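# Pull the cap off a marker on a desk

## Task

Take the cap off the marker so that both the marker and its cap end up lying on the desk, then open the grippers and move the robot away from them. The robot must not tip over or be left leaning, and the result only counts if the marker and cap stay in place without the robot holding them.

## Robot and tools

ROBOT. A wheeled cart with a pan/tilt head camera and two small five-joint arms (left_arm, right_arm). Each arm has a gripper with one fixed jaw and one swinging jaw, plus a wrist camera. The cart footprint is 0.53 m wide and spans x = -0.35 to 0.07 m. Arm pan axes sit at x = -0.060, y = +0.155 (left) and -0.155 (right). The shoulders are 0.89 m high. Link lengths are 0.116, 0.135 and 0.162 m. A fixed-jaw tip reaches about 0.44 m horizontally from its pan axis and no lower than 0.55 m above the floor.

FRAMES. Base frame: origin on the floor between the drive wheels, x forward, y left, z up. The result fields left_hand and right_hand give each fixed-jaw tip in this frame. A held object sits next to that tip, on the swinging-jaw side. Hand axes: z runs out along the fingers, y runs from the swinging jaw toward the fixed jaw. Odometry frame: the base frame as it was when the scene began. base_odometry counts wheel rotation, so wheel slip shows up as travel. Heading runs -3.142 to 3.142, positive to the left. Hand positions can be off by a few centimetres.

execute_actions(actions, cameras). actions is a list holding one action or nothing. An empty list just reports state and images. An action may contain "base", "joints", or both; these start together and may finish at different times.
- base: exactly one key. translate_m is a straight drive in metres, positive forward, -1.4 to 1.4. rotate_rad is a turn in place in radians, positive counter-clockwise, -3.2 to 3.2. Both are offsets measured from the base's last reported position. The base cannot move sideways and is limited to 0.20 m/s and 0.8 rad/s.
- joints: a single dict keyed by joint name covering both arms and the head. Each value is an absolute target angle in radians. Ranges, with the tolerance for "done" in brackets: head_pan_rad -3.2..3.2 (0.02; 0 is forward, positive turns left). head_tilt_rad -0.76..1.45 (0.02; positive looks down). For each arm (prefix left_arm_ or right_arm_): shoulder_pan_rad -1.919..1.919 (0.02); shoulder_lift_rad -1.745..1.745 (0.1); elbow_flex_rad -1.69..1.58 (0.07); wrist_flex_rad -1.658..1.658 (0.03); wrist_roll_rad -2.743..2.841 (0.02); gripper_rad 0..1.919 (0.03).
- A joint you leave out may keep driving toward its earlier target. A call with an unknown key or an out-of-range value is rejected and nothing moves. One action lasts at most 15 s.
- cameras: a list drawn from head_camera, left_wrist_camera, right_wrist_camera, all. Omitted, null or ["all"] returns every camera; [] returns none.

JOINT MEANINGS.
- Pan: at 0 the left arm points left and the right arm points right. Positive rotates clockwise seen from above. Straight ahead is +1.571 for the left arm and -1.571 for the right.
- Bend: with lift, elbow and wrist_flex all at 0, the upper arm stands almost vertical, tilted 0.24 rad outward, and the forearm and fingers are horizontal. Positive values bend downward. The sum of the three angles gives how far the fingers point below horizontal; 1.571 is straight down, which requires the forearm to be no more than 0.08 rad above horizontal.
- Roll: at -1.522 the jaws close across the arm's plane with the fixed jaw on the left, looking outward. At 1.619 the fixed jaw is on the right. At 0.049 the jaws close within the plane, with the fixed jaw below (fingers level) or toward the pan axis (fingers down). With level fingers above furniture, use the fixed-jaw-left roll, because the hand body then sits about 0.08 m above the fingers instead of below them.
- Gripper opening at the tips: angle 0 gives 0.003 m, 0.3 gives 0.026, 0.6 gives 0.049, 1 gives 0.076, 1.919 gives 0.106. Commanding below the contact angle squeezes; the firmest grip is about 0.2 rad below contact. Going lower adds nothing and may trip the motor. A jaw holding something reports off_target.
- Stowed: left arm pan -1.75, lift 0.05, elbow 1.35, wrist_flex -1.55, roll -1.52. The right arm is the same except pan 1.75. Stow in two steps: wrists first, then pan, lift and elbow. When leaving stow, do not move the wrists first.

RESULT LINES. base_status and joint_status report: done (for the base, the wheels turned the full amount even if they slipped); off_target (stopped short, possibly still pushing, caused by load, an obstacle or a tripped motor); time_out (the old target is dropped and the joint holds where it is); not_followed. "joint command not followed" plus a cause line means a self-collision check held back that arm's targets, while its gripper command still runs. Those held targets may be retried on later actions. on_its_own lists motion you did not command. joint_positions gives the readings. A pictures line names the order of the images. MOTOR HOT appears from 55 °C. OVER-TEMPERATURE FAULT at 70 °C halts that arm, and its named keys show limit_stop_at_motor_heat; send those targets again afterwards. If one call reports a stop, later calls in the same reply are skipped.

OTHER TOOLS. wait(seconds 0..10) commands nothing new and returns state and images. zoom_image(camera, region [x0,y0,x1,y1] in pixels from the top-left, at most 504x504) enlarges the latest full image from that camera. read_manual(section "licences") returns licence text only. finished_scene(scene) ends the scene permanently and reports success, so call it only after the goal has been reached and is stable.

CAUTIONS.
- Weight makes joints settle slightly on the gravity side of their targets. For the next move, compensate by the observed sag.
- A joint held more than about 0.3 rad from its target for about 2 s trips, dropping to 20 % torque. The simulation keeps running while you compose a reply, so count that time too. To reset a trip, let the joint settle, then command 0.2 rad from its reading on the side away from the original target. If that is past the range end, use 0.04 rad past the end, or the end itself for a jaw. To stop a blocked joint from pushing, set its target to its current reading.
- One hand carries about 0.4 kg at full reach or 0.7 kg within 0.28 m of its pan axis; two hands close in carry about 1 kg. Long holds heat the shoulder_lift motors.
- Pulling, especially on something in front, can tip the robot. Turning or reversing right next to a desk can snag the cart's rear and overturn it. Turning in place with the arms stowed needs a clear radius of 0.44 m.
- Never let the arms or hands strike or press hard on each other.
- Avoid drops, slips, slams and forceful pushing. Before finishing, open both grippers and move away.

Each tool is called after "Request:" by a JSON object that holds its "name" and its "arguments", one argument or row to a line.

## Session

Request:
{"name": "execute_actions", "arguments": {
  "actions": []
}}

Scene clock: 0.00 s.
base_odometry: x=+0.000 y=+0.000 heading=+0.000 (m, m, rad; odometry frame)
base_status: not commanded
joint_positions: head_pan_rad=-0.032 head_tilt_rad=-0.020 left_arm_shoulder_pan_rad=-1.776 left_arm_shoulder_lift_rad=+0.039 left_arm_elbow_flex_rad=+1.361 left_arm_wrist_flex_rad=-1.584 left_arm_wrist_roll_rad=-1.528 left_arm_gripper_rad=+1.920 right_arm_shoulder_pan_rad=+1.763 right_arm_shoulder_lift_rad=+0.091 right_arm_elbow_flex_rad=+1.381 right_arm_wrist_flex_rad=-1.457 right_arm_wrist_roll_rad=-1.530 right_arm_gripper_rad=+1.920
joint_status: not commanded
left_hand: x=-0.3018 y=+0.0967 z=+0.9025 quat_wxyz=(-0.081, -0.636, -0.064, +0.765) (m; base frame)
right_hand: x=-0.3044 y=-0.1154 z=+0.8673 quat_wxyz=(-0.064, +0.709, -0.071, -0.699) (m; base frame)
pictures: head_camera, left_wrist_camera, right_wrist_camera
Images, in order (width x height): head_camera 644x476, left_wrist_camera 644x476, right_wrist_camera 644x476.

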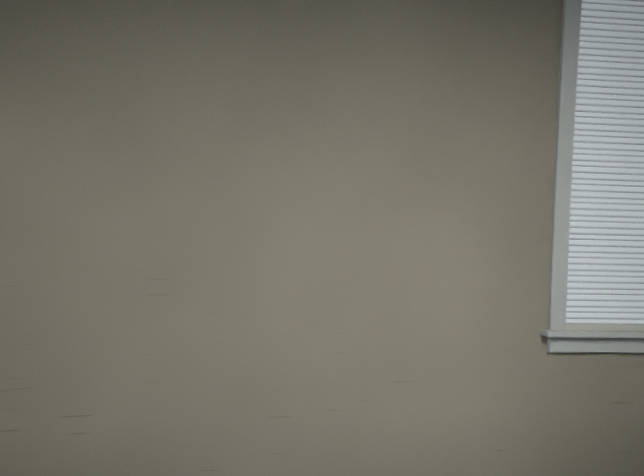

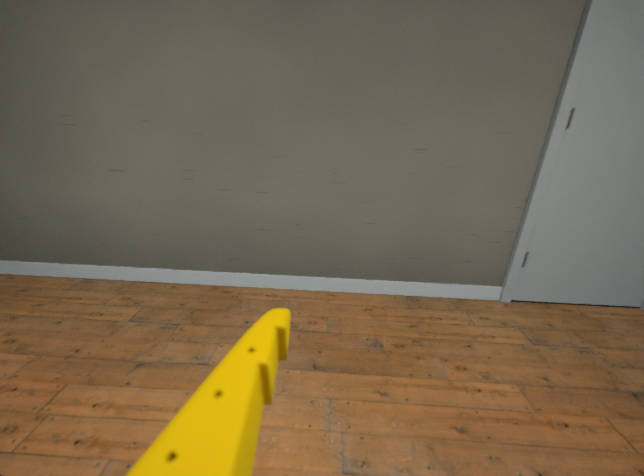

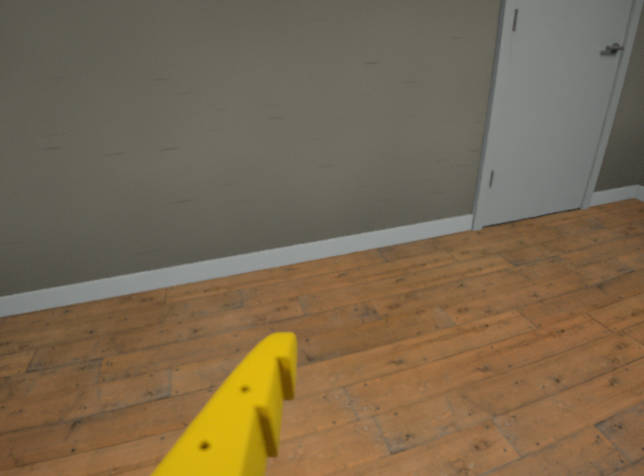

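Request:
{"name": "execute_actions", "arguments": {
  "actions": [
    {"joints":{"head_tilt_rad":0.8}}
  ],
  "cameras": ["head_camera"]
}}

Scene clock: 3.33 s.
base_odometry: x=+0.000 y=+0.000 heading=+0.000 (m, m, rad; odometry frame)
base_status: not commanded
joint_positions: head_pan_rad=-0.032 head_tilt_rad=+0.795 left_arm_shoulder_pan_rad=-1.776 left_arm_shoulder_lift_rad=+0.039 left_arm_elbow_flex_rad=+1.361 left_arm_wrist_flex_rad=-1.584 left_arm_wrist_roll_rad=-1.528 left_arm_gripper_rad=+1.920 right_arm_shoulder_pan_rad=+1.763 right_arm_shoulder_lift_rad=+0.091 right_arm_elbow_flex_rad=+1.381 right_arm_wrist_flex_rad=-1.457 right_arm_wrist_roll_rad=-1.530 right_arm_gripper_rad=+1.920
joint_status: all done
left_hand: x=-0.3018 y=+0.0967 z=+0.9025 quat_wxyz=(-0.081, -0.636, -0.064, +0.765) (m; base frame)
right_hand: x=-0.3044 y=-0.1154 z=+0.8673 quat_wxyz=(-0.064, +0.709, -0.071, -0.699) (m; base frame)
pictures: head_camera
Images, in order (width x height): head_camera 644x476.

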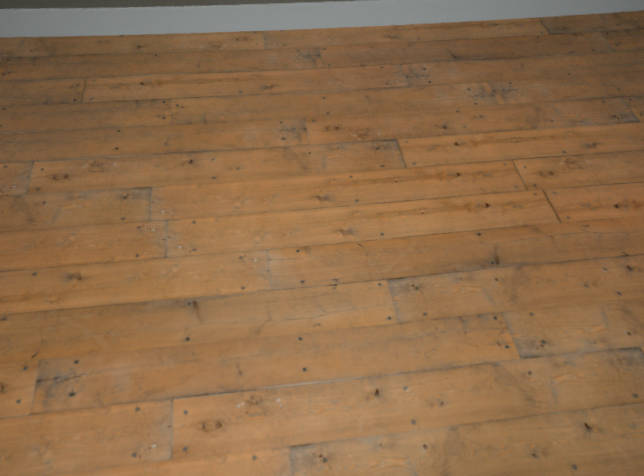

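Request:
{"name": "execute_actions", "arguments": {
  "actions": [
    {"joints":{"head_tilt_rad":0.4,"head_pan_rad":1.4}}
  ],
  "cameras": ["head_camera"]
}}

Request:
{"name": "execute_actions", "arguments": {
  "actions": [
    {"joints":{"head_tilt_rad":0.4,"head_pan_rad":-1.4}}
  ],
  "cameras": ["head_camera"]
}}

Scene clock: 8.93 s.
base_odometry: x=+0.000 y=+0.000 heading=+0.000 (m, m, rad; odometry frame)
base_status: not commanded
joint_positions: head_pan_rad=+1.390 head_tilt_rad=+0.413 left_arm_shoulder_pan_rad=-1.776 left_arm_shoulder_lift_rad=+0.039 left_arm_elbow_flex_rad=+1.361 left_arm_wrist_flex_rad=-1.584 left_arm_wrist_roll_rad=-1.528 left_arm_gripper_rad=+1.920 right_arm_shoulder_pan_rad=+1.763 right_arm_shoulder_lift_rad=+0.091 right_arm_elbow_flex_rad=+1.381 right_arm_wrist_flex_rad=-1.457 right_arm_wrist_roll_rad=-1.530 right_arm_gripper_rad=+1.920
joint_status: all done
left_hand: x=-0.3018 y=+0.0967 z=+0.9025 quat_wxyz=(-0.081, -0.636, -0.064, +0.765) (m; base frame)
right_hand: x=-0.3044 y=-0.1154 z=+0.8673 quat_wxyz=(-0.064, +0.709, -0.071, -0.699) (m; base frame)
pictures: head_camera
Images, in order (width x height): head_camera 644x476.

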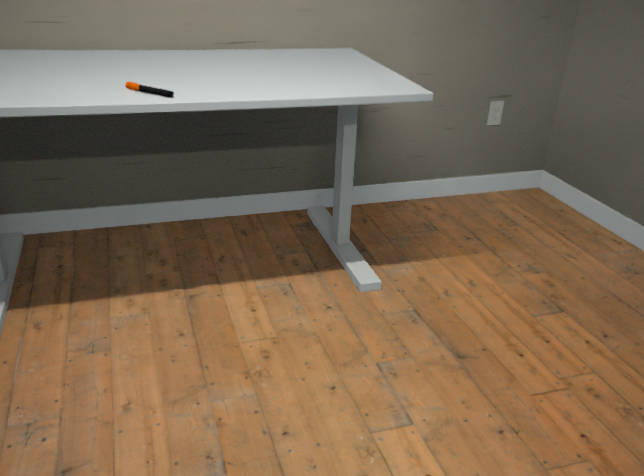

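Scene clock: 11.60 s.
base_odometry: x=+0.000 y=+0.000 heading=+0.000 (m, m, rad; odometry frame)
base_status: not commanded
joint_positions: head_pan_rad=-1.390 head_tilt_rad=+0.413 left_arm_shoulder_pan_rad=-1.776 left_arm_shoulder_lift_rad=+0.039 left_arm_elbow_flex_rad=+1.361 left_arm_wrist_flex_rad=-1.584 left_arm_wrist_roll_rad=-1.528 left_arm_gripper_rad=+1.920 right_arm_shoulder_pan_rad=+1.763 right_arm_shoulder_lift_rad=+0.091 right_arm_elbow_flex_rad=+1.381 right_arm_wrist_flex_rad=-1.457 right_arm_wrist_roll_rad=-1.530 right_arm_gripper_rad=+1.920
joint_status: all done
left_hand: x=-0.3018 y=+0.0967 z=+0.9025 quat_wxyz=(-0.081, -0.636, -0.064, +0.765) (m; base frame)
right_hand: x=-0.3044 y=-0.1154 z=+0.8673 quat_wxyz=(-0.064, +0.709, -0.071, -0.699) (m; base frame)
pictures: head_camera
Images, in order (width x height): head_camera 644x476.

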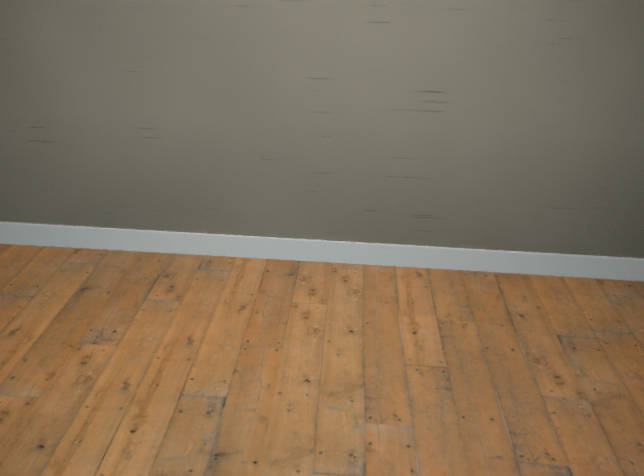

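Request:
{"name": "execute_actions", "arguments": {
  "actions": [
    {"base":{"rotate_rad":1.7},"joints":{"head_tilt_rad":0.4,"head_pan_rad":0}}
  ],
  "cameras": []
}}

Request:
{"name": "execute_actions", "arguments": {
  "actions": [
    {"base":{"translate_m":0.8}}
  ],
  "cameras": ["head_camera"]
}}

Scene clock: 17.43 s.
base_odometry: x=-0.001 y=+0.000 heading=+1.699 (m, m, rad; odometry frame)
base_status: done
joint_positions: head_pan_rad=-0.010 head_tilt_rad=+0.413 left_arm_shoulder_pan_rad=-1.776 left_arm_shoulder_lift_rad=+0.039 left_arm_elbow_flex_rad=+1.361 left_arm_wrist_flex_rad=-1.584 left_arm_wrist_roll_rad=-1.528 left_arm_gripper_rad=+1.920 right_arm_shoulder_pan_rad=+1.763 right_arm_shoulder_lift_rad=+0.091 right_arm_elbow_flex_rad=+1.381 right_arm_wrist_flex_rad=-1.457 right_arm_wrist_roll_rad=-1.530 right_arm_gripper_rad=+1.920
joint_status: all done
left_hand: x=-0.3018 y=+0.0967 z=+0.9025 quat_wxyz=(-0.081, -0.636, -0.064, +0.765) (m; base frame)
right_hand: x=-0.3044 y=-0.1154 z=+0.8673 quat_wxyz=(-0.064, +0.709, -0.071, -0.699) (m; base frame)
pictures: none
No camera images: the call's "cameras" was empty. Leave "cameras" out to get every camera's image.

Scene clock: 22.27 s.
base_odometry: x=-0.105 y=+0.793 heading=+1.700 (m, m, rad; odometry frame)
base_status: done
joint_positions: head_pan_rad=-0.010 head_tilt_rad=+0.413 left_arm_shoulder_pan_rad=-1.776 left_arm_shoulder_lift_rad=+0.039 left_arm_elbow_flex_rad=+1.361 left_arm_wrist_flex_rad=-1.584 left_arm_wrist_roll_rad=-1.528 left_arm_gripper_rad=+1.920 right_arm_shoulder_pan_rad=+1.763 right_arm_shoulder_lift_rad=+0.091 right_arm_elbow_flex_rad=+1.381 right_arm_wrist_flex_rad=-1.457 right_arm_wrist_roll_rad=-1.530 right_arm_gripper_rad=+1.920
joint_status: not commanded
left_hand: x=-0.3018 y=+0.0967 z=+0.9025 quat_wxyz=(-0.081, -0.636, -0.064, +0.765) (m; base frame)
right_hand: x=-0.3044 y=-0.1154 z=+0.8673 quat_wxyz=(-0.064, +0.709, -0.071, -0.699) (m; base frame)
pictures: head_camera
Images, in order (width x height): head_camera 644x476.

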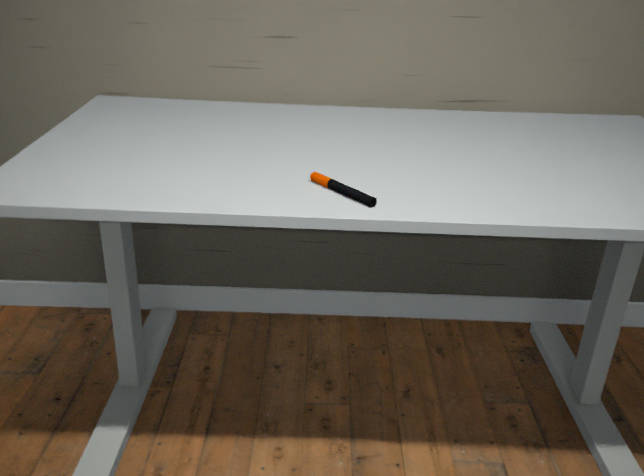

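Request:
{"name": "execute_actions", "arguments": {
  "actions": [
    {"base":{"translate_m":0.4},"joints":{"head_tilt_rad":0.8}}
  ],
  "cameras": ["head_camera"]
}}

Scene clock: 28.47 s.
base_odometry: x=-0.157 y=+1.190 heading=+1.699 (m, m, rad; odometry frame)
base_status: done
joint_positions: head_pan_rad=-0.010 head_tilt_rad=+0.795 left_arm_shoulder_pan_rad=-1.776 left_arm_shoulder_lift_rad=+0.039 left_arm_elbow_flex_rad=+1.361 left_arm_wrist_flex_rad=-1.584 left_arm_wrist_roll_rad=-1.528 left_arm_gripper_rad=+1.920 right_arm_shoulder_pan_rad=+1.763 right_arm_shoulder_lift_rad=+0.091 right_arm_elbow_flex_rad=+1.381 right_arm_wrist_flex_rad=-1.457 right_arm_wrist_roll_rad=-1.530 right_arm_gripper_rad=+1.920
joint_status: all done
left_hand: x=-0.3018 y=+0.0967 z=+0.9025 quat_wxyz=(-0.081, -0.636, -0.064, +0.765) (m; base frame)
right_hand: x=-0.3044 y=-0.1154 z=+0.8673 quat_wxyz=(-0.064, +0.709, -0.071, -0.699) (m; base frame)
pictures: head_camera
Images, in order (width x height): head_camera 644x476.

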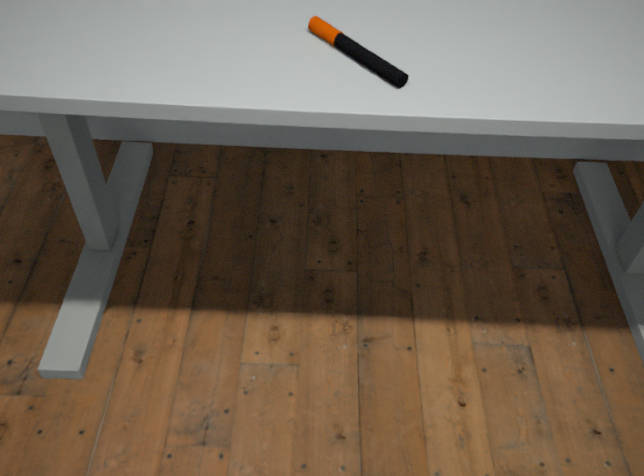

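Request:
{"name": "execute_actions", "arguments": {
  "actions": [
    {"base":{"translate_m":0.3},"joints":{"head_tilt_rad":1.0}}
  ],
  "cameras": ["head_camera"]
}}

Scene clock: 33.73 s.
base_odometry: x=-0.195 y=+1.488 heading=+1.698 (m, m, rad; odometry frame)
base_status: done
joint_positions: head_pan_rad=-0.010 head_tilt_rad=+0.995 left_arm_shoulder_pan_rad=-1.776 left_arm_shoulder_lift_rad=+0.039 left_arm_elbow_flex_rad=+1.361 left_arm_wrist_flex_rad=-1.584 left_arm_wrist_roll_rad=-1.528 left_arm_gripper_rad=+1.920 right_arm_shoulder_pan_rad=+1.763 right_arm_shoulder_lift_rad=+0.091 right_arm_elbow_flex_rad=+1.381 right_arm_wrist_flex_rad=-1.457 right_arm_wrist_roll_rad=-1.530 right_arm_gripper_rad=+1.920
joint_status: all done
left_hand: x=-0.3018 y=+0.0967 z=+0.9025 quat_wxyz=(-0.081, -0.636, -0.064, +0.765) (m; base frame)
right_hand: x=-0.3044 y=-0.1154 z=+0.8673 quat_wxyz=(-0.064, +0.709, -0.071, -0.699) (m; base frame)
pictures: head_camera
Images, in order (width x height): head_camera 644x476.

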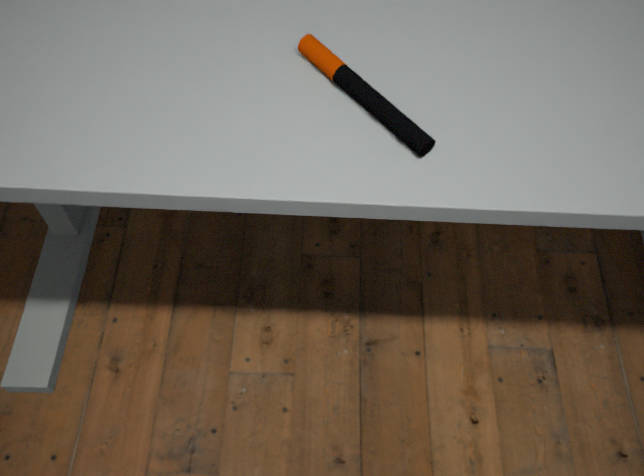

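Request:
{"name": "execute_actions", "arguments": {
  "actions": [
    {"base":{"translate_m":0.19},"joints":{"head_tilt_rad":1.1,"left_arm_shoulder_pan_rad":1.57,"left_arm_shoulder_lift_rad":0.0,"left_arm_elbow_flex_rad":0.2,"right_arm_shoulder_pan_rad":-1.57,"right_arm_shoulder_lift_rad":0.0,"right_arm_elbow_flex_rad":0.2}}
  ],
  "cameras": []
}}

Request:
{"name": "execute_actions", "arguments": {
  "actions": [
    {"joints":{"left_arm_wrist_flex_rad":1.37,"right_arm_wrist_flex_rad":1.37,"left_arm_gripper_rad":0.7,"right_arm_gripper_rad":0.7}}
  ]
}}

Scene clock: 40.70 s.
base_odometry: x=-0.219 y=+1.676 heading=+1.696 (m, m, rad; odometry frame)
base_status: done
joint_positions: head_pan_rad=-0.010 head_tilt_rad=+1.095 left_arm_shoulder_pan_rad=+1.559 left_arm_shoulder_lift_rad=+0.027 left_arm_elbow_flex_rad=+0.235 left_arm_wrist_flex_rad=-1.584 left_arm_wrist_roll_rad=-1.528 left_arm_gripper_rad=+1.920 right_arm_shoulder_pan_rad=-1.558 right_arm_shoulder_lift_rad=+0.037 right_arm_elbow_flex_rad=+0.234 right_arm_wrist_flex_rad=-1.457 right_arm_wrist_roll_rad=-1.530 right_arm_gripper_rad=+1.920
joint_status: all done
left_hand: x=+0.1727 y=+0.1656 z=+1.1314 quat_wxyz=(+0.992, +0.000, +0.124, +0.009) (m; base frame)
right_hand: x=+0.1944 y=-0.1504 z=+1.1231 quat_wxyz=(+0.982, +0.002, +0.191, -0.002) (m; base frame)
pictures: none
No camera images: the call's "cameras" was empty. Leave "cameras" out to get every camera's image.

Scene clock: 43.40 s.
base_odometry: x=-0.219 y=+1.676 heading=+1.696 (m, m, rad; odometry frame)
base_status: not commanded
joint_positions: head_pan_rad=-0.010 head_tilt_rad=+1.095 left_arm_shoulder_pan_rad=+1.559 left_arm_shoulder_lift_rad=+0.027 left_arm_elbow_flex_rad=+0.234 left_arm_wrist_flex_rad=+1.363 left_arm_wrist_roll_rad=-1.528 left_arm_gripper_rad=+0.712 right_arm_shoulder_pan_rad=-1.558 right_arm_shoulder_lift_rad=+0.037 right_arm_elbow_flex_rad=+0.232 right_arm_wrist_flex_rad=+1.365 right_arm_wrist_roll_rad=-1.530 right_arm_gripper_rad=+0.711
joint_status: all done
left_hand: x=+0.1244 y=+0.1650 z=+0.8157 quat_wxyz=(-0.026, -0.003, +1.000, +0.000) (m; base frame)
right_hand: x=+0.1237 y=-0.1495 z=+0.8143 quat_wxyz=(-0.032, +0.010, +0.999, +0.000) (m; base frame)
pictures: head_camera, left_wrist_camera, right_wrist_camera
Images, in order (width x height): head_camera 644x476, left_wrist_camera 644x476, right_wrist_camera 644x476.

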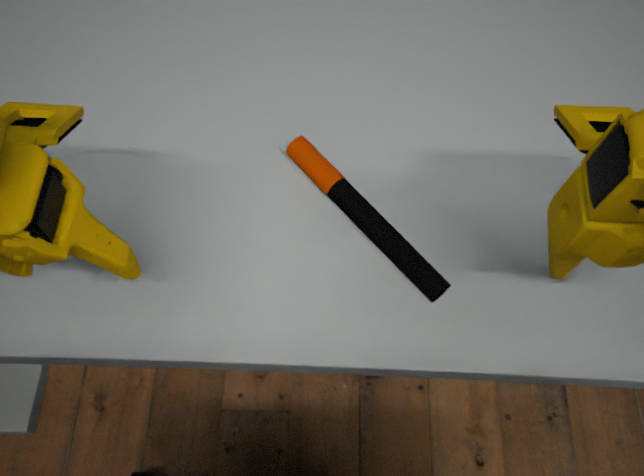

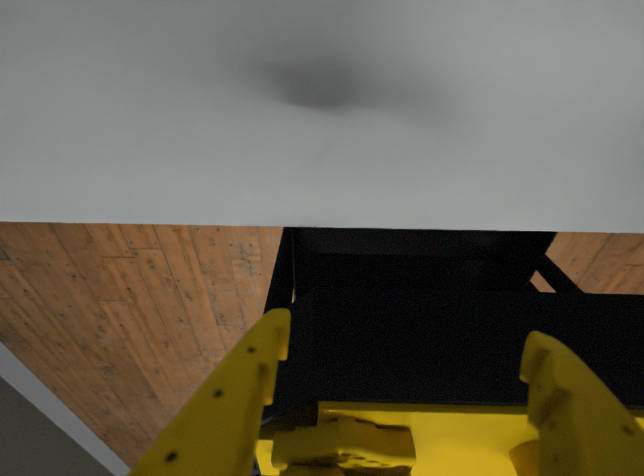

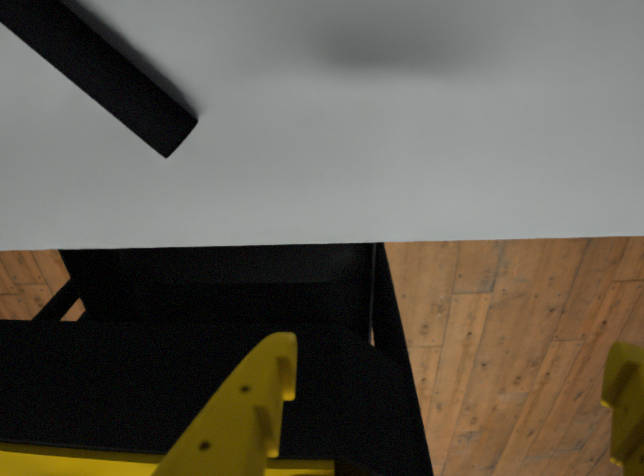

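Request:
{"name": "execute_actions", "arguments": {
  "actions": [
    {"joints":{"right_arm_shoulder_pan_rad":-1.87,"right_arm_shoulder_lift_rad":0.55,"right_arm_elbow_flex_rad":-0.25,"right_arm_wrist_flex_rad":0.85,"right_arm_wrist_roll_rad":-1.1}}
  ],
  "cameras": ["head_camera","right_wrist_camera"]
}}

Scene clock: 53.80 s.
base_odometry: x=-0.219 y=+1.676 heading=+1.696 (m, m, rad; odometry frame)
base_status: not commanded
joint_positions: head_pan_rad=-0.010 head_tilt_rad=+1.095 left_arm_shoulder_pan_rad=+1.559 left_arm_shoulder_lift_rad=+0.027 left_arm_elbow_flex_rad=+0.234 left_arm_wrist_flex_rad=+1.363 left_arm_wrist_roll_rad=-1.528 left_arm_gripper_rad=+0.712 right_arm_shoulder_pan_rad=-1.859 right_arm_shoulder_lift_rad=+0.570 right_arm_elbow_flex_rad=-0.214 right_arm_wrist_flex_rad=+0.860 right_arm_wrist_roll_rad=-1.109 right_arm_gripper_rad=+0.711
joint_status: all done
left_hand: x=+0.1244 y=+0.1650 z=+0.8157 quat_wxyz=(-0.026, -0.003, +1.000, +0.000) (m; base frame)
right_hand: x=+0.2214 y=-0.0643 z=+0.7799 quat_wxyz=(+0.176, -0.338, +0.924, -0.011) (m; base frame)
pictures: head_camera, right_wrist_camera
Images, in order (width x height): head_camera 644x476, right_wrist_camera 644x476.

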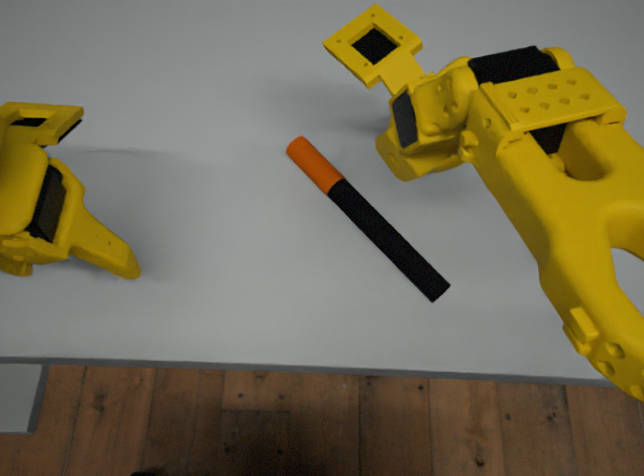

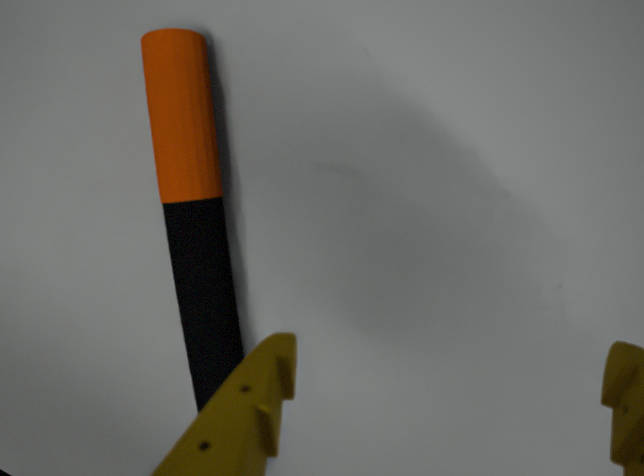

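Request:
{"name": "execute_actions", "arguments": {
  "actions": [
    {"joints":{"right_arm_shoulder_lift_rad":0.44,"right_arm_elbow_flex_rad":-0.12,"right_arm_wrist_flex_rad":1.2,"right_arm_wrist_roll_rad":-1.2}}
  ],
  "cameras": ["head_camera","right_wrist_camera"]
}}

Scene clock: 59.33 s.
base_odometry: x=-0.219 y=+1.676 heading=+1.696 (m, m, rad; odometry frame)
base_status: not commanded
joint_positions: head_pan_rad=-0.010 head_tilt_rad=+1.095 left_arm_shoulder_pan_rad=+1.559 left_arm_shoulder_lift_rad=+0.027 left_arm_elbow_flex_rad=+0.234 left_arm_wrist_flex_rad=+1.363 left_arm_wrist_roll_rad=-1.528 left_arm_gripper_rad=+0.712 right_arm_shoulder_pan_rad=-1.859 right_arm_shoulder_lift_rad=+0.496 right_arm_elbow_flex_rad=-0.114 right_arm_wrist_flex_rad=+1.193 right_arm_wrist_roll_rad=-1.191 right_arm_gripper_rad=+0.711
joint_status: all done
left_hand: x=+0.1244 y=+0.1650 z=+0.8157 quat_wxyz=(-0.026, -0.003, +1.000, +0.000) (m; base frame)
right_hand: x=+0.1607 y=-0.0820 z=+0.7738 quat_wxyz=(-0.002, -0.305, +0.952, +0.000) (m; base frame)
pictures: head_camera, right_wrist_camera
Images, in order (width x height): head_camera 644x476, right_wrist_camera 644x476.

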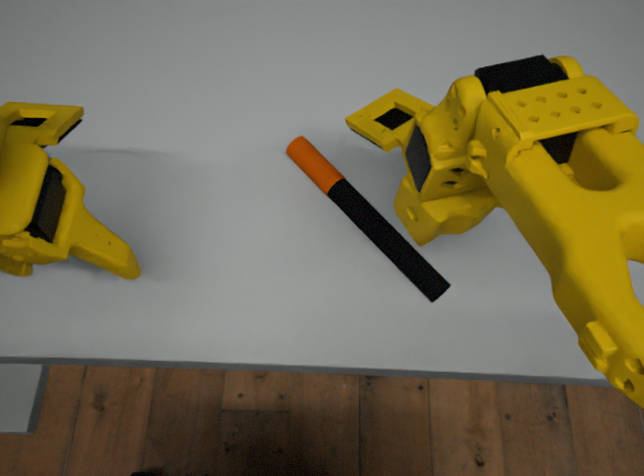

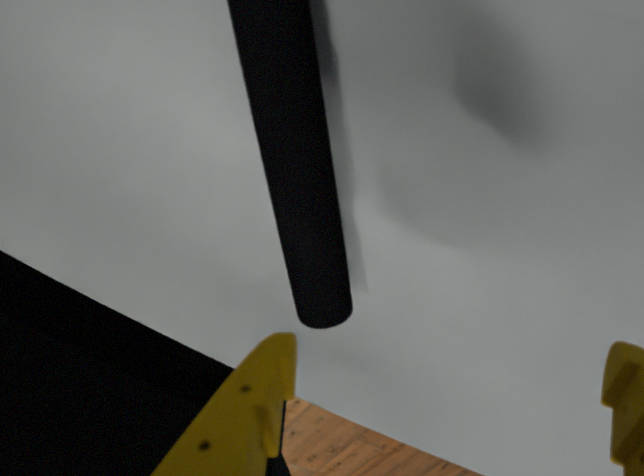

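Request:
{"name": "execute_actions", "arguments": {
  "actions": [
    {"base":{"rotate_rad":0.2},"joints":{"right_arm_shoulder_lift_rad":0.55,"right_arm_elbow_flex_rad":-0.25,"right_arm_wrist_flex_rad":1.2,"right_arm_wrist_roll_rad":-1.3}}
  ],
  "cameras": ["head_camera","right_wrist_camera"]
}}

Scene clock: 65.13 s.
base_odometry: x=-0.219 y=+1.677 heading=+1.895 (m, m, rad; odometry frame)
base_status: done
joint_positions: head_pan_rad=-0.010 head_tilt_rad=+1.095 left_arm_shoulder_pan_rad=+1.560 left_arm_shoulder_lift_rad=+0.027 left_arm_elbow_flex_rad=+0.232 left_arm_wrist_flex_rad=+1.363 left_arm_wrist_roll_rad=-1.528 left_arm_gripper_rad=+0.712 right_arm_shoulder_pan_rad=-1.861 right_arm_shoulder_lift_rad=+0.567 right_arm_elbow_flex_rad=-0.219 right_arm_wrist_flex_rad=+1.195 right_arm_wrist_roll_rad=-1.293 right_arm_gripper_rad=+0.711
joint_status: all done
left_hand: x=+0.1247 y=+0.1647 z=+0.8159 quat_wxyz=(-0.025, -0.002, +1.000, +0.000) (m; base frame)
right_hand: x=+0.1732 y=-0.0777 z=+0.7723 quat_wxyz=(+0.014, -0.257, +0.966, +0.000) (m; base frame)
pictures: head_camera, right_wrist_camera
Images, in order (width x height): head_camera 644x476, right_wrist_camera 644x476.

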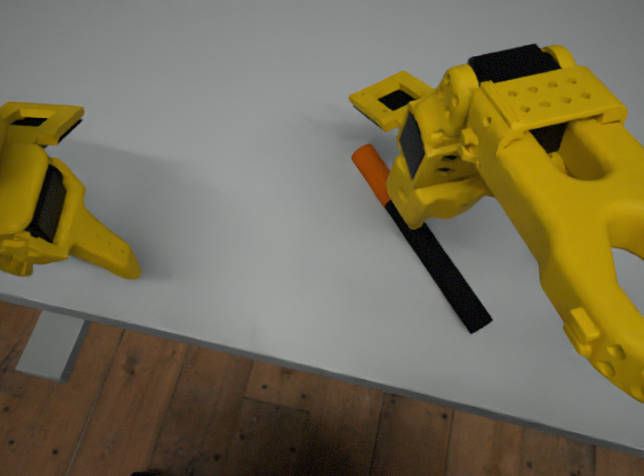

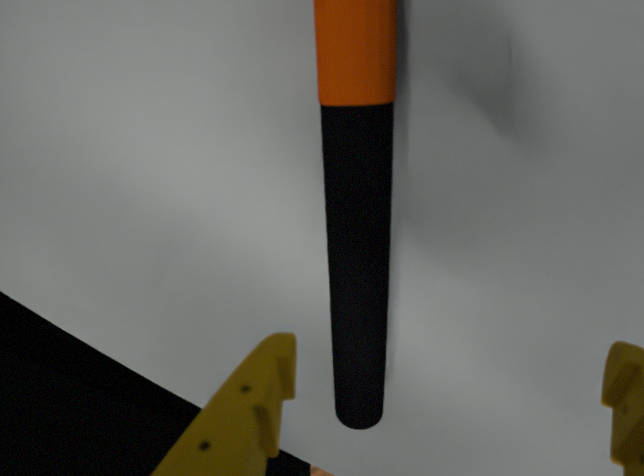

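Between jaws. Lower.

Request:
{"name": "execute_actions", "arguments": {
  "actions": [
    {"joints":{"right_arm_shoulder_lift_rad":0.72,"right_arm_elbow_flex_rad":-0.22,"right_arm_wrist_flex_rad":1.02}}
  ],
  "cameras": ["right_wrist_camera"]
}}

Scene clock: 68.33 s.
base_odometry: x=-0.219 y=+1.677 heading=+1.895 (m, m, rad; odometry frame)
base_status: not commanded
joint_positions: head_pan_rad=-0.010 head_tilt_rad=+1.095 left_arm_shoulder_pan_rad=+1.560 left_arm_shoulder_lift_rad=+0.027 left_arm_elbow_flex_rad=+0.232 left_arm_wrist_flex_rad=+1.363 left_arm_wrist_roll_rad=-1.528 left_arm_gripper_rad=+0.712 right_arm_shoulder_pan_rad=-1.861 right_arm_shoulder_lift_rad=+0.737 right_arm_elbow_flex_rad=-0.216 right_arm_wrist_flex_rad=+1.028 right_arm_wrist_roll_rad=-1.293 right_arm_gripper_rad=+0.711
joint_status: all done
left_hand: x=+0.1247 y=+0.1647 z=+0.8159 quat_wxyz=(-0.025, -0.002, +1.000, +0.000) (m; base frame)
right_hand: x=+0.1754 y=-0.0770 z=+0.7354 quat_wxyz=(+0.011, -0.257, +0.966, +0.000) (m; base frame)
pictures: right_wrist_camera
Images, in order (width x height): right_wrist_camera 644x476.

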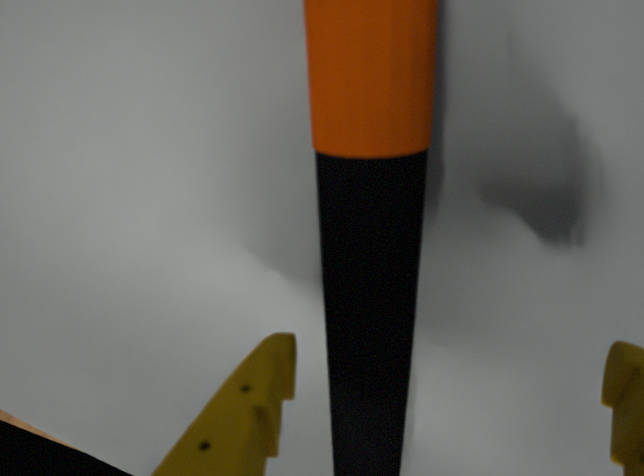

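Request:
{"name": "execute_actions", "arguments": {
  "actions": [
    {"joints":{"right_arm_shoulder_lift_rad":0.8,"right_arm_wrist_flex_rad":0.95}}
  ],
  "cameras": []
}}

Request:
{"name": "execute_actions", "arguments": {
  "actions": [
    {"joints":{"right_arm_gripper_rad":0.05}}
  ],
  "cameras": ["right_wrist_camera"]
}}

Scene clock: 72.10 s.
base_odometry: x=-0.219 y=+1.677 heading=+1.895 (m, m, rad; odometry frame)
base_status: not commanded
joint_positions: head_pan_rad=-0.010 head_tilt_rad=+1.095 left_arm_shoulder_pan_rad=+1.560 left_arm_shoulder_lift_rad=+0.027 left_arm_elbow_flex_rad=+0.232 left_arm_wrist_flex_rad=+1.363 left_arm_wrist_roll_rad=-1.528 left_arm_gripper_rad=+0.712 right_arm_shoulder_pan_rad=-1.861 right_arm_shoulder_lift_rad=+0.817 right_arm_elbow_flex_rad=-0.216 right_arm_wrist_flex_rad=+0.959 right_arm_wrist_roll_rad=-1.293 right_arm_gripper_rad=+0.711
joint_status: all done
left_hand: x=+0.1247 y=+0.1647 z=+0.8159 quat_wxyz=(-0.025, -0.002, +1.000, +0.000) (m; base frame)
right_hand: x=+0.1732 y=-0.0777 z=+0.7181 quat_wxyz=(+0.006, -0.257, +0.966, +0.000) (m; base frame)
pictures: none
No camera images: the call's "cameras" was empty. Leave "cameras" out to get every camera's image.

Scene clock: 72.97 s.
base_odometry: x=-0.219 y=+1.677 heading=+1.895 (m, m, rad; odometry frame)
base_status: not commanded
joint_positions: head_pan_rad=-0.010 head_tilt_rad=+1.095 left_arm_shoulder_pan_rad=+1.560 left_arm_shoulder_lift_rad=+0.027 left_arm_elbow_flex_rad=+0.232 left_arm_wrist_flex_rad=+1.363 left_arm_wrist_roll_rad=-1.528 left_arm_gripper_rad=+0.712 right_arm_shoulder_pan_rad=-1.861 right_arm_shoulder_lift_rad=+0.817 right_arm_elbow_flex_rad=-0.216 right_arm_wrist_flex_rad=+0.956 right_arm_wrist_roll_rad=-1.293 right_arm_gripper_rad=+0.206
joint_status: right_arm_gripper_rad off_target (ended at +0.206, target +0.050)
left_hand: x=+0.1247 y=+0.1647 z=+0.8159 quat_wxyz=(-0.025, -0.002, +1.000, +0.000) (m; base frame)
right_hand: x=+0.1737 y=-0.0775 z=+0.7181 quat_wxyz=(+0.007, -0.257, +0.966, +0.000) (m; base frame)
pictures: right_wrist_camera
Images, in order (width x height): right_wrist_camera 644x476.

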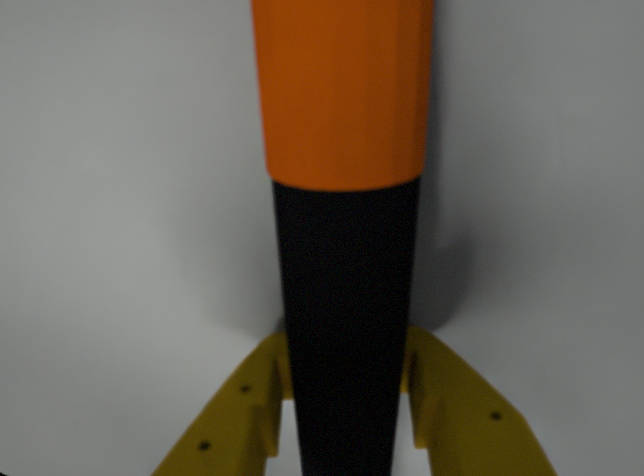

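Request:
{"name": "execute_actions", "arguments": {
  "actions": [
    {"joints":{"right_arm_shoulder_lift_rad":0.68,"right_arm_wrist_flex_rad":1.08}}
  ],
  "cameras": []
}}

Request:
{"name": "execute_actions", "arguments": {
  "actions": [
    {"joints":{"right_arm_wrist_roll_rad":-0.25,"right_arm_shoulder_pan_rad":-1.75}}
  ],
  "cameras": []
}}

Request:
{"name": "execute_actions", "arguments": {
  "actions": [
    {"joints":{"right_arm_shoulder_lift_rad":0.79,"right_arm_wrist_flex_rad":0.96,"left_arm_shoulder_pan_rad":1.9,"left_arm_shoulder_lift_rad":0.45,"left_arm_elbow_flex_rad":-0.12,"left_arm_wrist_flex_rad":1.2,"left_arm_wrist_roll_rad":0.4}}
  ],
  "cameras": ["head_camera","left_wrist_camera"]
}}

Scene clock: 82.57 s.
base_odometry: x=-0.219 y=+1.677 heading=+1.895 (m, m, rad; odometry frame)
base_status: not commanded
joint_positions: head_pan_rad=-0.010 head_tilt_rad=+1.095 left_arm_shoulder_pan_rad=+1.560 left_arm_shoulder_lift_rad=+0.027 left_arm_elbow_flex_rad=+0.232 left_arm_wrist_flex_rad=+1.363 left_arm_wrist_roll_rad=-1.528 left_arm_gripper_rad=+0.712 right_arm_shoulder_pan_rad=-1.861 right_arm_shoulder_lift_rad=+0.743 right_arm_elbow_flex_rad=-0.216 right_arm_wrist_flex_rad=+1.075 right_arm_wrist_roll_rad=-1.293 right_arm_gripper_rad=+0.206
joint_status: all done
left_hand: x=+0.1247 y=+0.1647 z=+0.8159 quat_wxyz=(-0.025, -0.002, +1.000, +0.000) (m; base frame)
right_hand: x=+0.1672 y=-0.0795 z=+0.7342 quat_wxyz=(-0.016, -0.257, +0.966, +0.000) (m; base frame)
pictures: none
No camera images: the call's "cameras" was empty. Leave "cameras" out to get every camera's image.

Scene clock: 84.13 s.
base_odometry: x=-0.219 y=+1.677 heading=+1.895 (m, m, rad; odometry frame)
base_status: not commanded
joint_positions: head_pan_rad=-0.010 head_tilt_rad=+1.095 left_arm_shoulder_pan_rad=+1.560 left_arm_shoulder_lift_rad=+0.027 left_arm_elbow_flex_rad=+0.232 left_arm_wrist_flex_rad=+1.363 left_arm_wrist_roll_rad=-1.528 left_arm_gripper_rad=+0.712 right_arm_shoulder_pan_rad=-1.761 right_arm_shoulder_lift_rad=+0.743 right_arm_elbow_flex_rad=-0.216 right_arm_wrist_flex_rad=+1.075 right_arm_wrist_roll_rad=-0.257 right_arm_gripper_rad=+0.206
joint_status: all done
left_hand: x=+0.1247 y=+0.1647 z=+0.8159 quat_wxyz=(-0.025, -0.002, +1.000, +0.000) (m; base frame)
right_hand: x=+0.1691 y=-0.1089 z=+0.7344 quat_wxyz=(-0.014, -0.665, +0.747, +0.008) (m; base frame)
pictures: none
No camera images: the call's "cameras" was empty. Leave "cameras" out to get every camera's image.

Scene clock: 86.37 s.
base_odometry: x=-0.219 y=+1.677 heading=+1.895 (m, m, rad; odometry frame)
base_status: not commanded
joint_positions: head_pan_rad=-0.010 head_tilt_rad=+1.095 left_arm_shoulder_pan_rad=+1.882 left_arm_shoulder_lift_rad=+0.464 left_arm_elbow_flex_rad=-0.088 left_arm_wrist_flex_rad=+1.208 left_arm_wrist_roll_rad=+0.389 left_arm_gripper_rad=+0.712 right_arm_shoulder_pan_rad=-1.761 right_arm_shoulder_lift_rad=+0.806 right_arm_elbow_flex_rad=-0.216 right_arm_wrist_flex_rad=+0.968 right_arm_wrist_roll_rad=-0.257 right_arm_gripper_rad=+0.205
joint_status: all done
joint sent to its limit — the command would take left_arm_shoulder_pan_rad past its upper limit, so that joint was sent only as far as its limit.
left_hand: x=+0.1521 y=+0.0835 z=+0.7771 quat_wxyz=(-0.003, -0.717, +0.697, +0.006) (m; base frame)
right_hand: x=+0.1757 y=-0.1076 z=+0.7204 quat_wxyz=(+0.006, -0.665, +0.747, -0.003) (m; base frame)
pictures: head_camera, left_wrist_camera
Images, in order (width x height): head_camera 644x476, left_wrist_camera 644x476.

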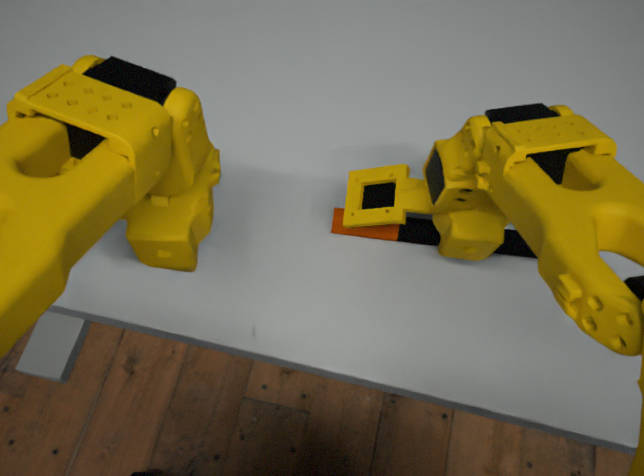

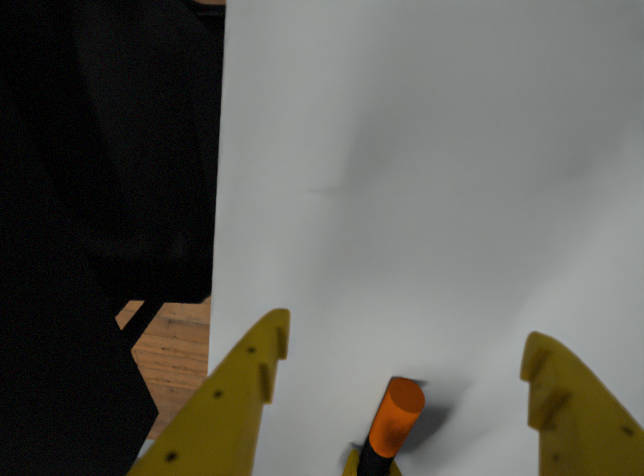

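Request:
{"name": "execute_actions", "arguments": {
  "actions": [
    {"joints":{"right_arm_gripper_rad":0.7}}
  ],
  "cameras": []
}}

Request:
{"name": "execute_actions", "arguments": {
  "actions": [
    {"joints":{"right_arm_shoulder_lift_rad":0.55,"right_arm_wrist_flex_rad":1.2}}
  ],
  "cameras": []
}}

Request:
{"name": "execute_actions", "arguments": {
  "actions": [
    {"joints":{"right_arm_wrist_roll_rad":2.84,"right_arm_shoulder_pan_rad":-1.6,"right_arm_wrist_flex_rad":1.08}}
  ],
  "cameras": ["head_camera","right_wrist_camera"]
}}

Scene clock: 94.37 s.
base_odometry: x=-0.219 y=+1.677 heading=+1.895 (m, m, rad; odometry frame)
base_status: not commanded
joint_positions: head_pan_rad=-0.010 head_tilt_rad=+1.095 left_arm_shoulder_pan_rad=+1.882 left_arm_shoulder_lift_rad=+0.464 left_arm_elbow_flex_rad=-0.088 left_arm_wrist_flex_rad=+1.208 left_arm_wrist_roll_rad=+0.389 left_arm_gripper_rad=+0.712 right_arm_shoulder_pan_rad=-1.761 right_arm_shoulder_lift_rad=+0.807 right_arm_elbow_flex_rad=-0.216 right_arm_wrist_flex_rad=+0.966 right_arm_wrist_roll_rad=-0.257 right_arm_gripper_rad=+0.687
joint_status: all done
left_hand: x=+0.1521 y=+0.0835 z=+0.7771 quat_wxyz=(-0.003, -0.717, +0.697, +0.006) (m; base frame)
right_hand: x=+0.1757 y=-0.1076 z=+0.7201 quat_wxyz=(+0.006, -0.665, +0.747, -0.003) (m; base frame)
pictures: none
No camera images: the call's "cameras" was empty. Leave "cameras" out to get every camera's image.

Scene clock: 95.30 s.
base_odometry: x=-0.219 y=+1.677 heading=+1.895 (m, m, rad; odometry frame)
base_status: not commanded
joint_positions: head_pan_rad=-0.010 head_tilt_rad=+1.095 left_arm_shoulder_pan_rad=+1.882 left_arm_shoulder_lift_rad=+0.464 left_arm_elbow_flex_rad=-0.088 left_arm_wrist_flex_rad=+1.208 left_arm_wrist_roll_rad=+0.389 left_arm_gripper_rad=+0.712 right_arm_shoulder_pan_rad=-1.761 right_arm_shoulder_lift_rad=+0.610 right_arm_elbow_flex_rad=-0.216 right_arm_wrist_flex_rad=+1.195 right_arm_wrist_roll_rad=-0.257 right_arm_gripper_rad=+0.689
joint_status: all done
left_hand: x=+0.1521 y=+0.0835 z=+0.7771 quat_wxyz=(-0.003, -0.717, +0.697, +0.006) (m; base frame)
right_hand: x=+0.1693 y=-0.1089 z=+0.7629 quat_wxyz=(-0.008, -0.665, +0.747, +0.005) (m; base frame)
pictures: none
No camera images: the call's "cameras" was empty. Leave "cameras" out to get every camera's image.

Scene clock: 98.43 s.
base_odometry: x=-0.219 y=+1.677 heading=+1.895 (m, m, rad; odometry frame)
base_status: not commanded
joint_positions: head_pan_rad=-0.010 head_tilt_rad=+1.095 left_arm_shoulder_pan_rad=+1.882 left_arm_shoulder_lift_rad=+0.464 left_arm_elbow_flex_rad=-0.088 left_arm_wrist_flex_rad=+1.208 left_arm_wrist_roll_rad=+0.389 left_arm_gripper_rad=+0.712 right_arm_shoulder_pan_rad=-1.611 right_arm_shoulder_lift_rad=+0.610 right_arm_elbow_flex_rad=-0.216 right_arm_wrist_flex_rad=+1.087 right_arm_wrist_roll_rad=+2.825 right_arm_gripper_rad=+0.689
joint_status: all done
joint sent to its limit — the command would take right_arm_wrist_roll_rad past its upper limit, so that joint was sent only as far as its limit.
left_hand: x=+0.1521 y=+0.0835 z=+0.7771 quat_wxyz=(-0.003, -0.717, +0.697, +0.006) (m; base frame)
right_hand: x=+0.2061 y=-0.1472 z=+0.7641 quat_wxyz=(-0.025, -0.812, -0.582, -0.037) (m; base frame)
pictures: head_camera, right_wrist_camera
Images, in order (width x height): head_camera 644x476, right_wrist_camera 644x476.

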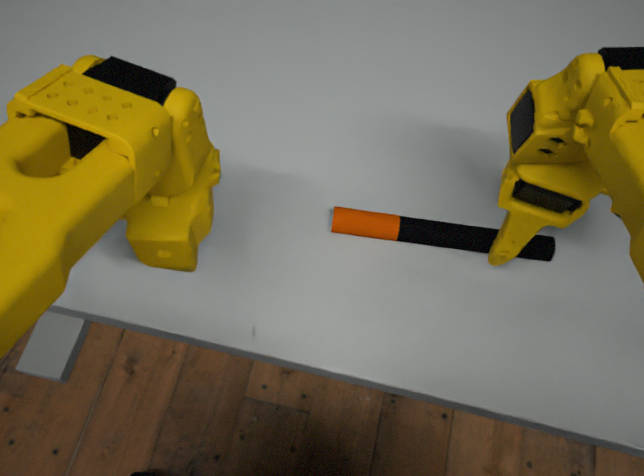

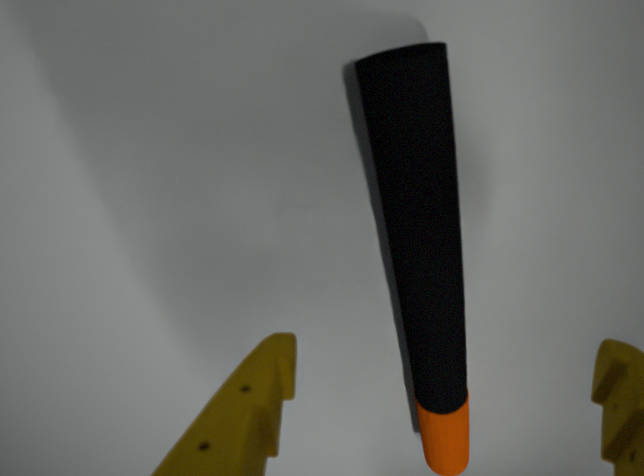

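Descend, grip, lift, swing left.

Request:
{"name": "execute_actions", "arguments": {
  "actions": [
    {"joints":{"right_arm_shoulder_lift_rad":0.8,"right_arm_wrist_flex_rad":0.93}}
  ],
  "cameras": []
}}

Request:
{"name": "execute_actions", "arguments": {
  "actions": [
    {"joints":{"right_arm_gripper_rad":0.03}}
  ],
  "cameras": []
}}

Request:
{"name": "execute_actions", "arguments": {
  "actions": [
    {"joints":{"right_arm_shoulder_lift_rad":0.66,"right_arm_wrist_flex_rad":1.03}}
  ],
  "cameras": []
}}

Request:
{"name": "execute_actions", "arguments": {
  "actions": [
    {"joints":{"right_arm_shoulder_pan_rad":-1.88,"right_arm_wrist_roll_rad":2.8}}
  ],
  "cameras": []
}}

Request:
{"name": "execute_actions", "arguments": {
  "actions": [
    {"joints":{"right_arm_shoulder_lift_rad":0.79,"right_arm_wrist_flex_rad":0.94}}
  ],
  "cameras": ["head_camera","left_wrist_camera"]
}}

Scene clock: 107.53 s.
base_odometry: x=-0.219 y=+1.677 heading=+1.895 (m, m, rad; odometry frame)
base_status: not commanded
joint_positions: head_pan_rad=-0.010 head_tilt_rad=+1.095 left_arm_shoulder_pan_rad=+1.882 left_arm_shoulder_lift_rad=+0.464 left_arm_elbow_flex_rad=-0.088 left_arm_wrist_flex_rad=+1.208 left_arm_wrist_roll_rad=+0.389 left_arm_gripper_rad=+0.712 right_arm_shoulder_pan_rad=-1.611 right_arm_shoulder_lift_rad=+0.815 right_arm_elbow_flex_rad=-0.216 right_arm_wrist_flex_rad=+0.937 right_arm_wrist_roll_rad=+2.825 right_arm_gripper_rad=+0.689
joint_status: all done
left_hand: x=+0.1521 y=+0.0835 z=+0.7771 quat_wxyz=(-0.003, -0.717, +0.697, +0.006) (m; base frame)
right_hand: x=+0.1987 y=-0.1475 z=+0.7188 quat_wxyz=(-0.009, -0.812, -0.583, -0.014) (m; base frame)
pictures: none
No camera images: the call's "cameras" was empty. Leave "cameras" out to get every camera's image.

Scene clock: 108.40 s.
base_odometry: x=-0.219 y=+1.677 heading=+1.895 (m, m, rad; odometry frame)
base_status: not commanded
joint_positions: head_pan_rad=-0.010 head_tilt_rad=+1.095 left_arm_shoulder_pan_rad=+1.882 left_arm_shoulder_lift_rad=+0.464 left_arm_elbow_flex_rad=-0.088 left_arm_wrist_flex_rad=+1.208 left_arm_wrist_roll_rad=+0.389 left_arm_gripper_rad=+0.712 right_arm_shoulder_pan_rad=-1.611 right_arm_shoulder_lift_rad=+0.807 right_arm_elbow_flex_rad=-0.216 right_arm_wrist_flex_rad=+0.936 right_arm_wrist_roll_rad=+2.826 right_arm_gripper_rad=+0.206
joint_status: right_arm_gripper_rad off_target (ended at +0.206, target +0.030)
left_hand: x=+0.1521 y=+0.0835 z=+0.7771 quat_wxyz=(-0.003, -0.717, +0.697, +0.006) (m; base frame)
right_hand: x=+0.2003 y=-0.1474 z=+0.7206 quat_wxyz=(-0.012, -0.812, -0.583, -0.018) (m; base frame)
pictures: none
No camera images: the call's "cameras" was empty. Leave "cameras" out to get every camera's image.

Scene clock: 109.17 s.
base_odometry: x=-0.219 y=+1.677 heading=+1.895 (m, m, rad; odometry frame)
base_status: not commanded
joint_positions: head_pan_rad=-0.010 head_tilt_rad=+1.095 left_arm_shoulder_pan_rad=+1.882 left_arm_shoulder_lift_rad=+0.464 left_arm_elbow_flex_rad=-0.088 left_arm_wrist_flex_rad=+1.208 left_arm_wrist_roll_rad=+0.389 left_arm_gripper_rad=+0.712 right_arm_shoulder_pan_rad=-1.611 right_arm_shoulder_lift_rad=+0.725 right_arm_elbow_flex_rad=-0.214 right_arm_wrist_flex_rad=+1.025 right_arm_wrist_roll_rad=+2.826 right_arm_gripper_rad=+0.206
joint_status: all done
left_hand: x=+0.1521 y=+0.0835 z=+0.7771 quat_wxyz=(-0.003, -0.717, +0.697, +0.006) (m; base frame)
right_hand: x=+0.1993 y=-0.1475 z=+0.7382 quat_wxyz=(-0.010, -0.812, -0.584, -0.015) (m; base frame)
pictures: none
No camera images: the call's "cameras" was empty. Leave "cameras" out to get every camera's image.

Scene clock: 110.10 s.
base_odometry: x=-0.219 y=+1.677 heading=+1.895 (m, m, rad; odometry frame)
base_status: not commanded
joint_positions: head_pan_rad=-0.010 head_tilt_rad=+1.095 left_arm_shoulder_pan_rad=+1.882 left_arm_shoulder_lift_rad=+0.464 left_arm_elbow_flex_rad=-0.088 left_arm_wrist_flex_rad=+1.208 left_arm_wrist_roll_rad=+0.389 left_arm_gripper_rad=+0.712 right_arm_shoulder_pan_rad=-1.868 right_arm_shoulder_lift_rad=+0.725 right_arm_elbow_flex_rad=-0.214 right_arm_wrist_flex_rad=+1.025 right_arm_wrist_roll_rad=+2.808 right_arm_gripper_rad=+0.206
joint_status: all done
left_hand: x=+0.1521 y=+0.0835 z=+0.7771 quat_wxyz=(-0.003, -0.717, +0.697, +0.006) (m; base frame)
right_hand: x=+0.1889 y=-0.0818 z=+0.7382 quat_wxyz=(-0.008, -0.736, -0.676, -0.016) (m; base frame)
pictures: none
No camera images: the call's "cameras" was empty. Leave "cameras" out to get every camera's image.

Scene clock: 110.83 s.
base_odometry: x=-0.219 y=+1.677 heading=+1.895 (m, m, rad; odometry frame)
base_status: not commanded
joint_positions: head_pan_rad=-0.010 head_tilt_rad=+1.095 left_arm_shoulder_pan_rad=+1.882 left_arm_shoulder_lift_rad=+0.464 left_arm_elbow_flex_rad=-0.088 left_arm_wrist_flex_rad=+1.208 left_arm_wrist_roll_rad=+0.389 left_arm_gripper_rad=+0.712 right_arm_shoulder_pan_rad=-1.868 right_arm_shoulder_lift_rad=+0.806 right_arm_elbow_flex_rad=-0.214 right_arm_wrist_flex_rad=+0.948 right_arm_wrist_roll_rad=+2.808 right_arm_gripper_rad=+0.206
joint_status: all done
left_hand: x=+0.1521 y=+0.0835 z=+0.7771 quat_wxyz=(-0.003, -0.717, +0.697, +0.006) (m; base frame)
right_hand: x=+0.1878 y=-0.0821 z=+0.7206 quat_wxyz=(-0.007, -0.736, -0.676, -0.014) (m; base frame)
pictures: head_camera, left_wrist_camera
Images, in order (width x height): head_camera 644x476, left_wrist_camera 644x476.

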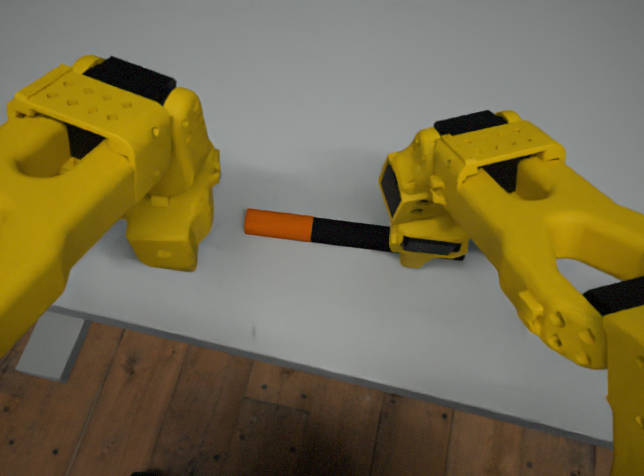

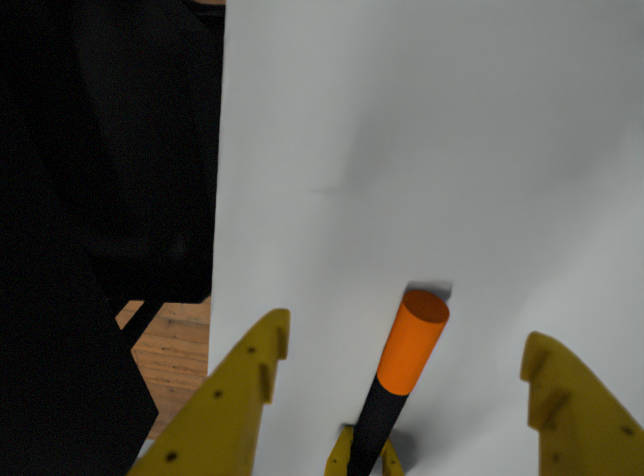

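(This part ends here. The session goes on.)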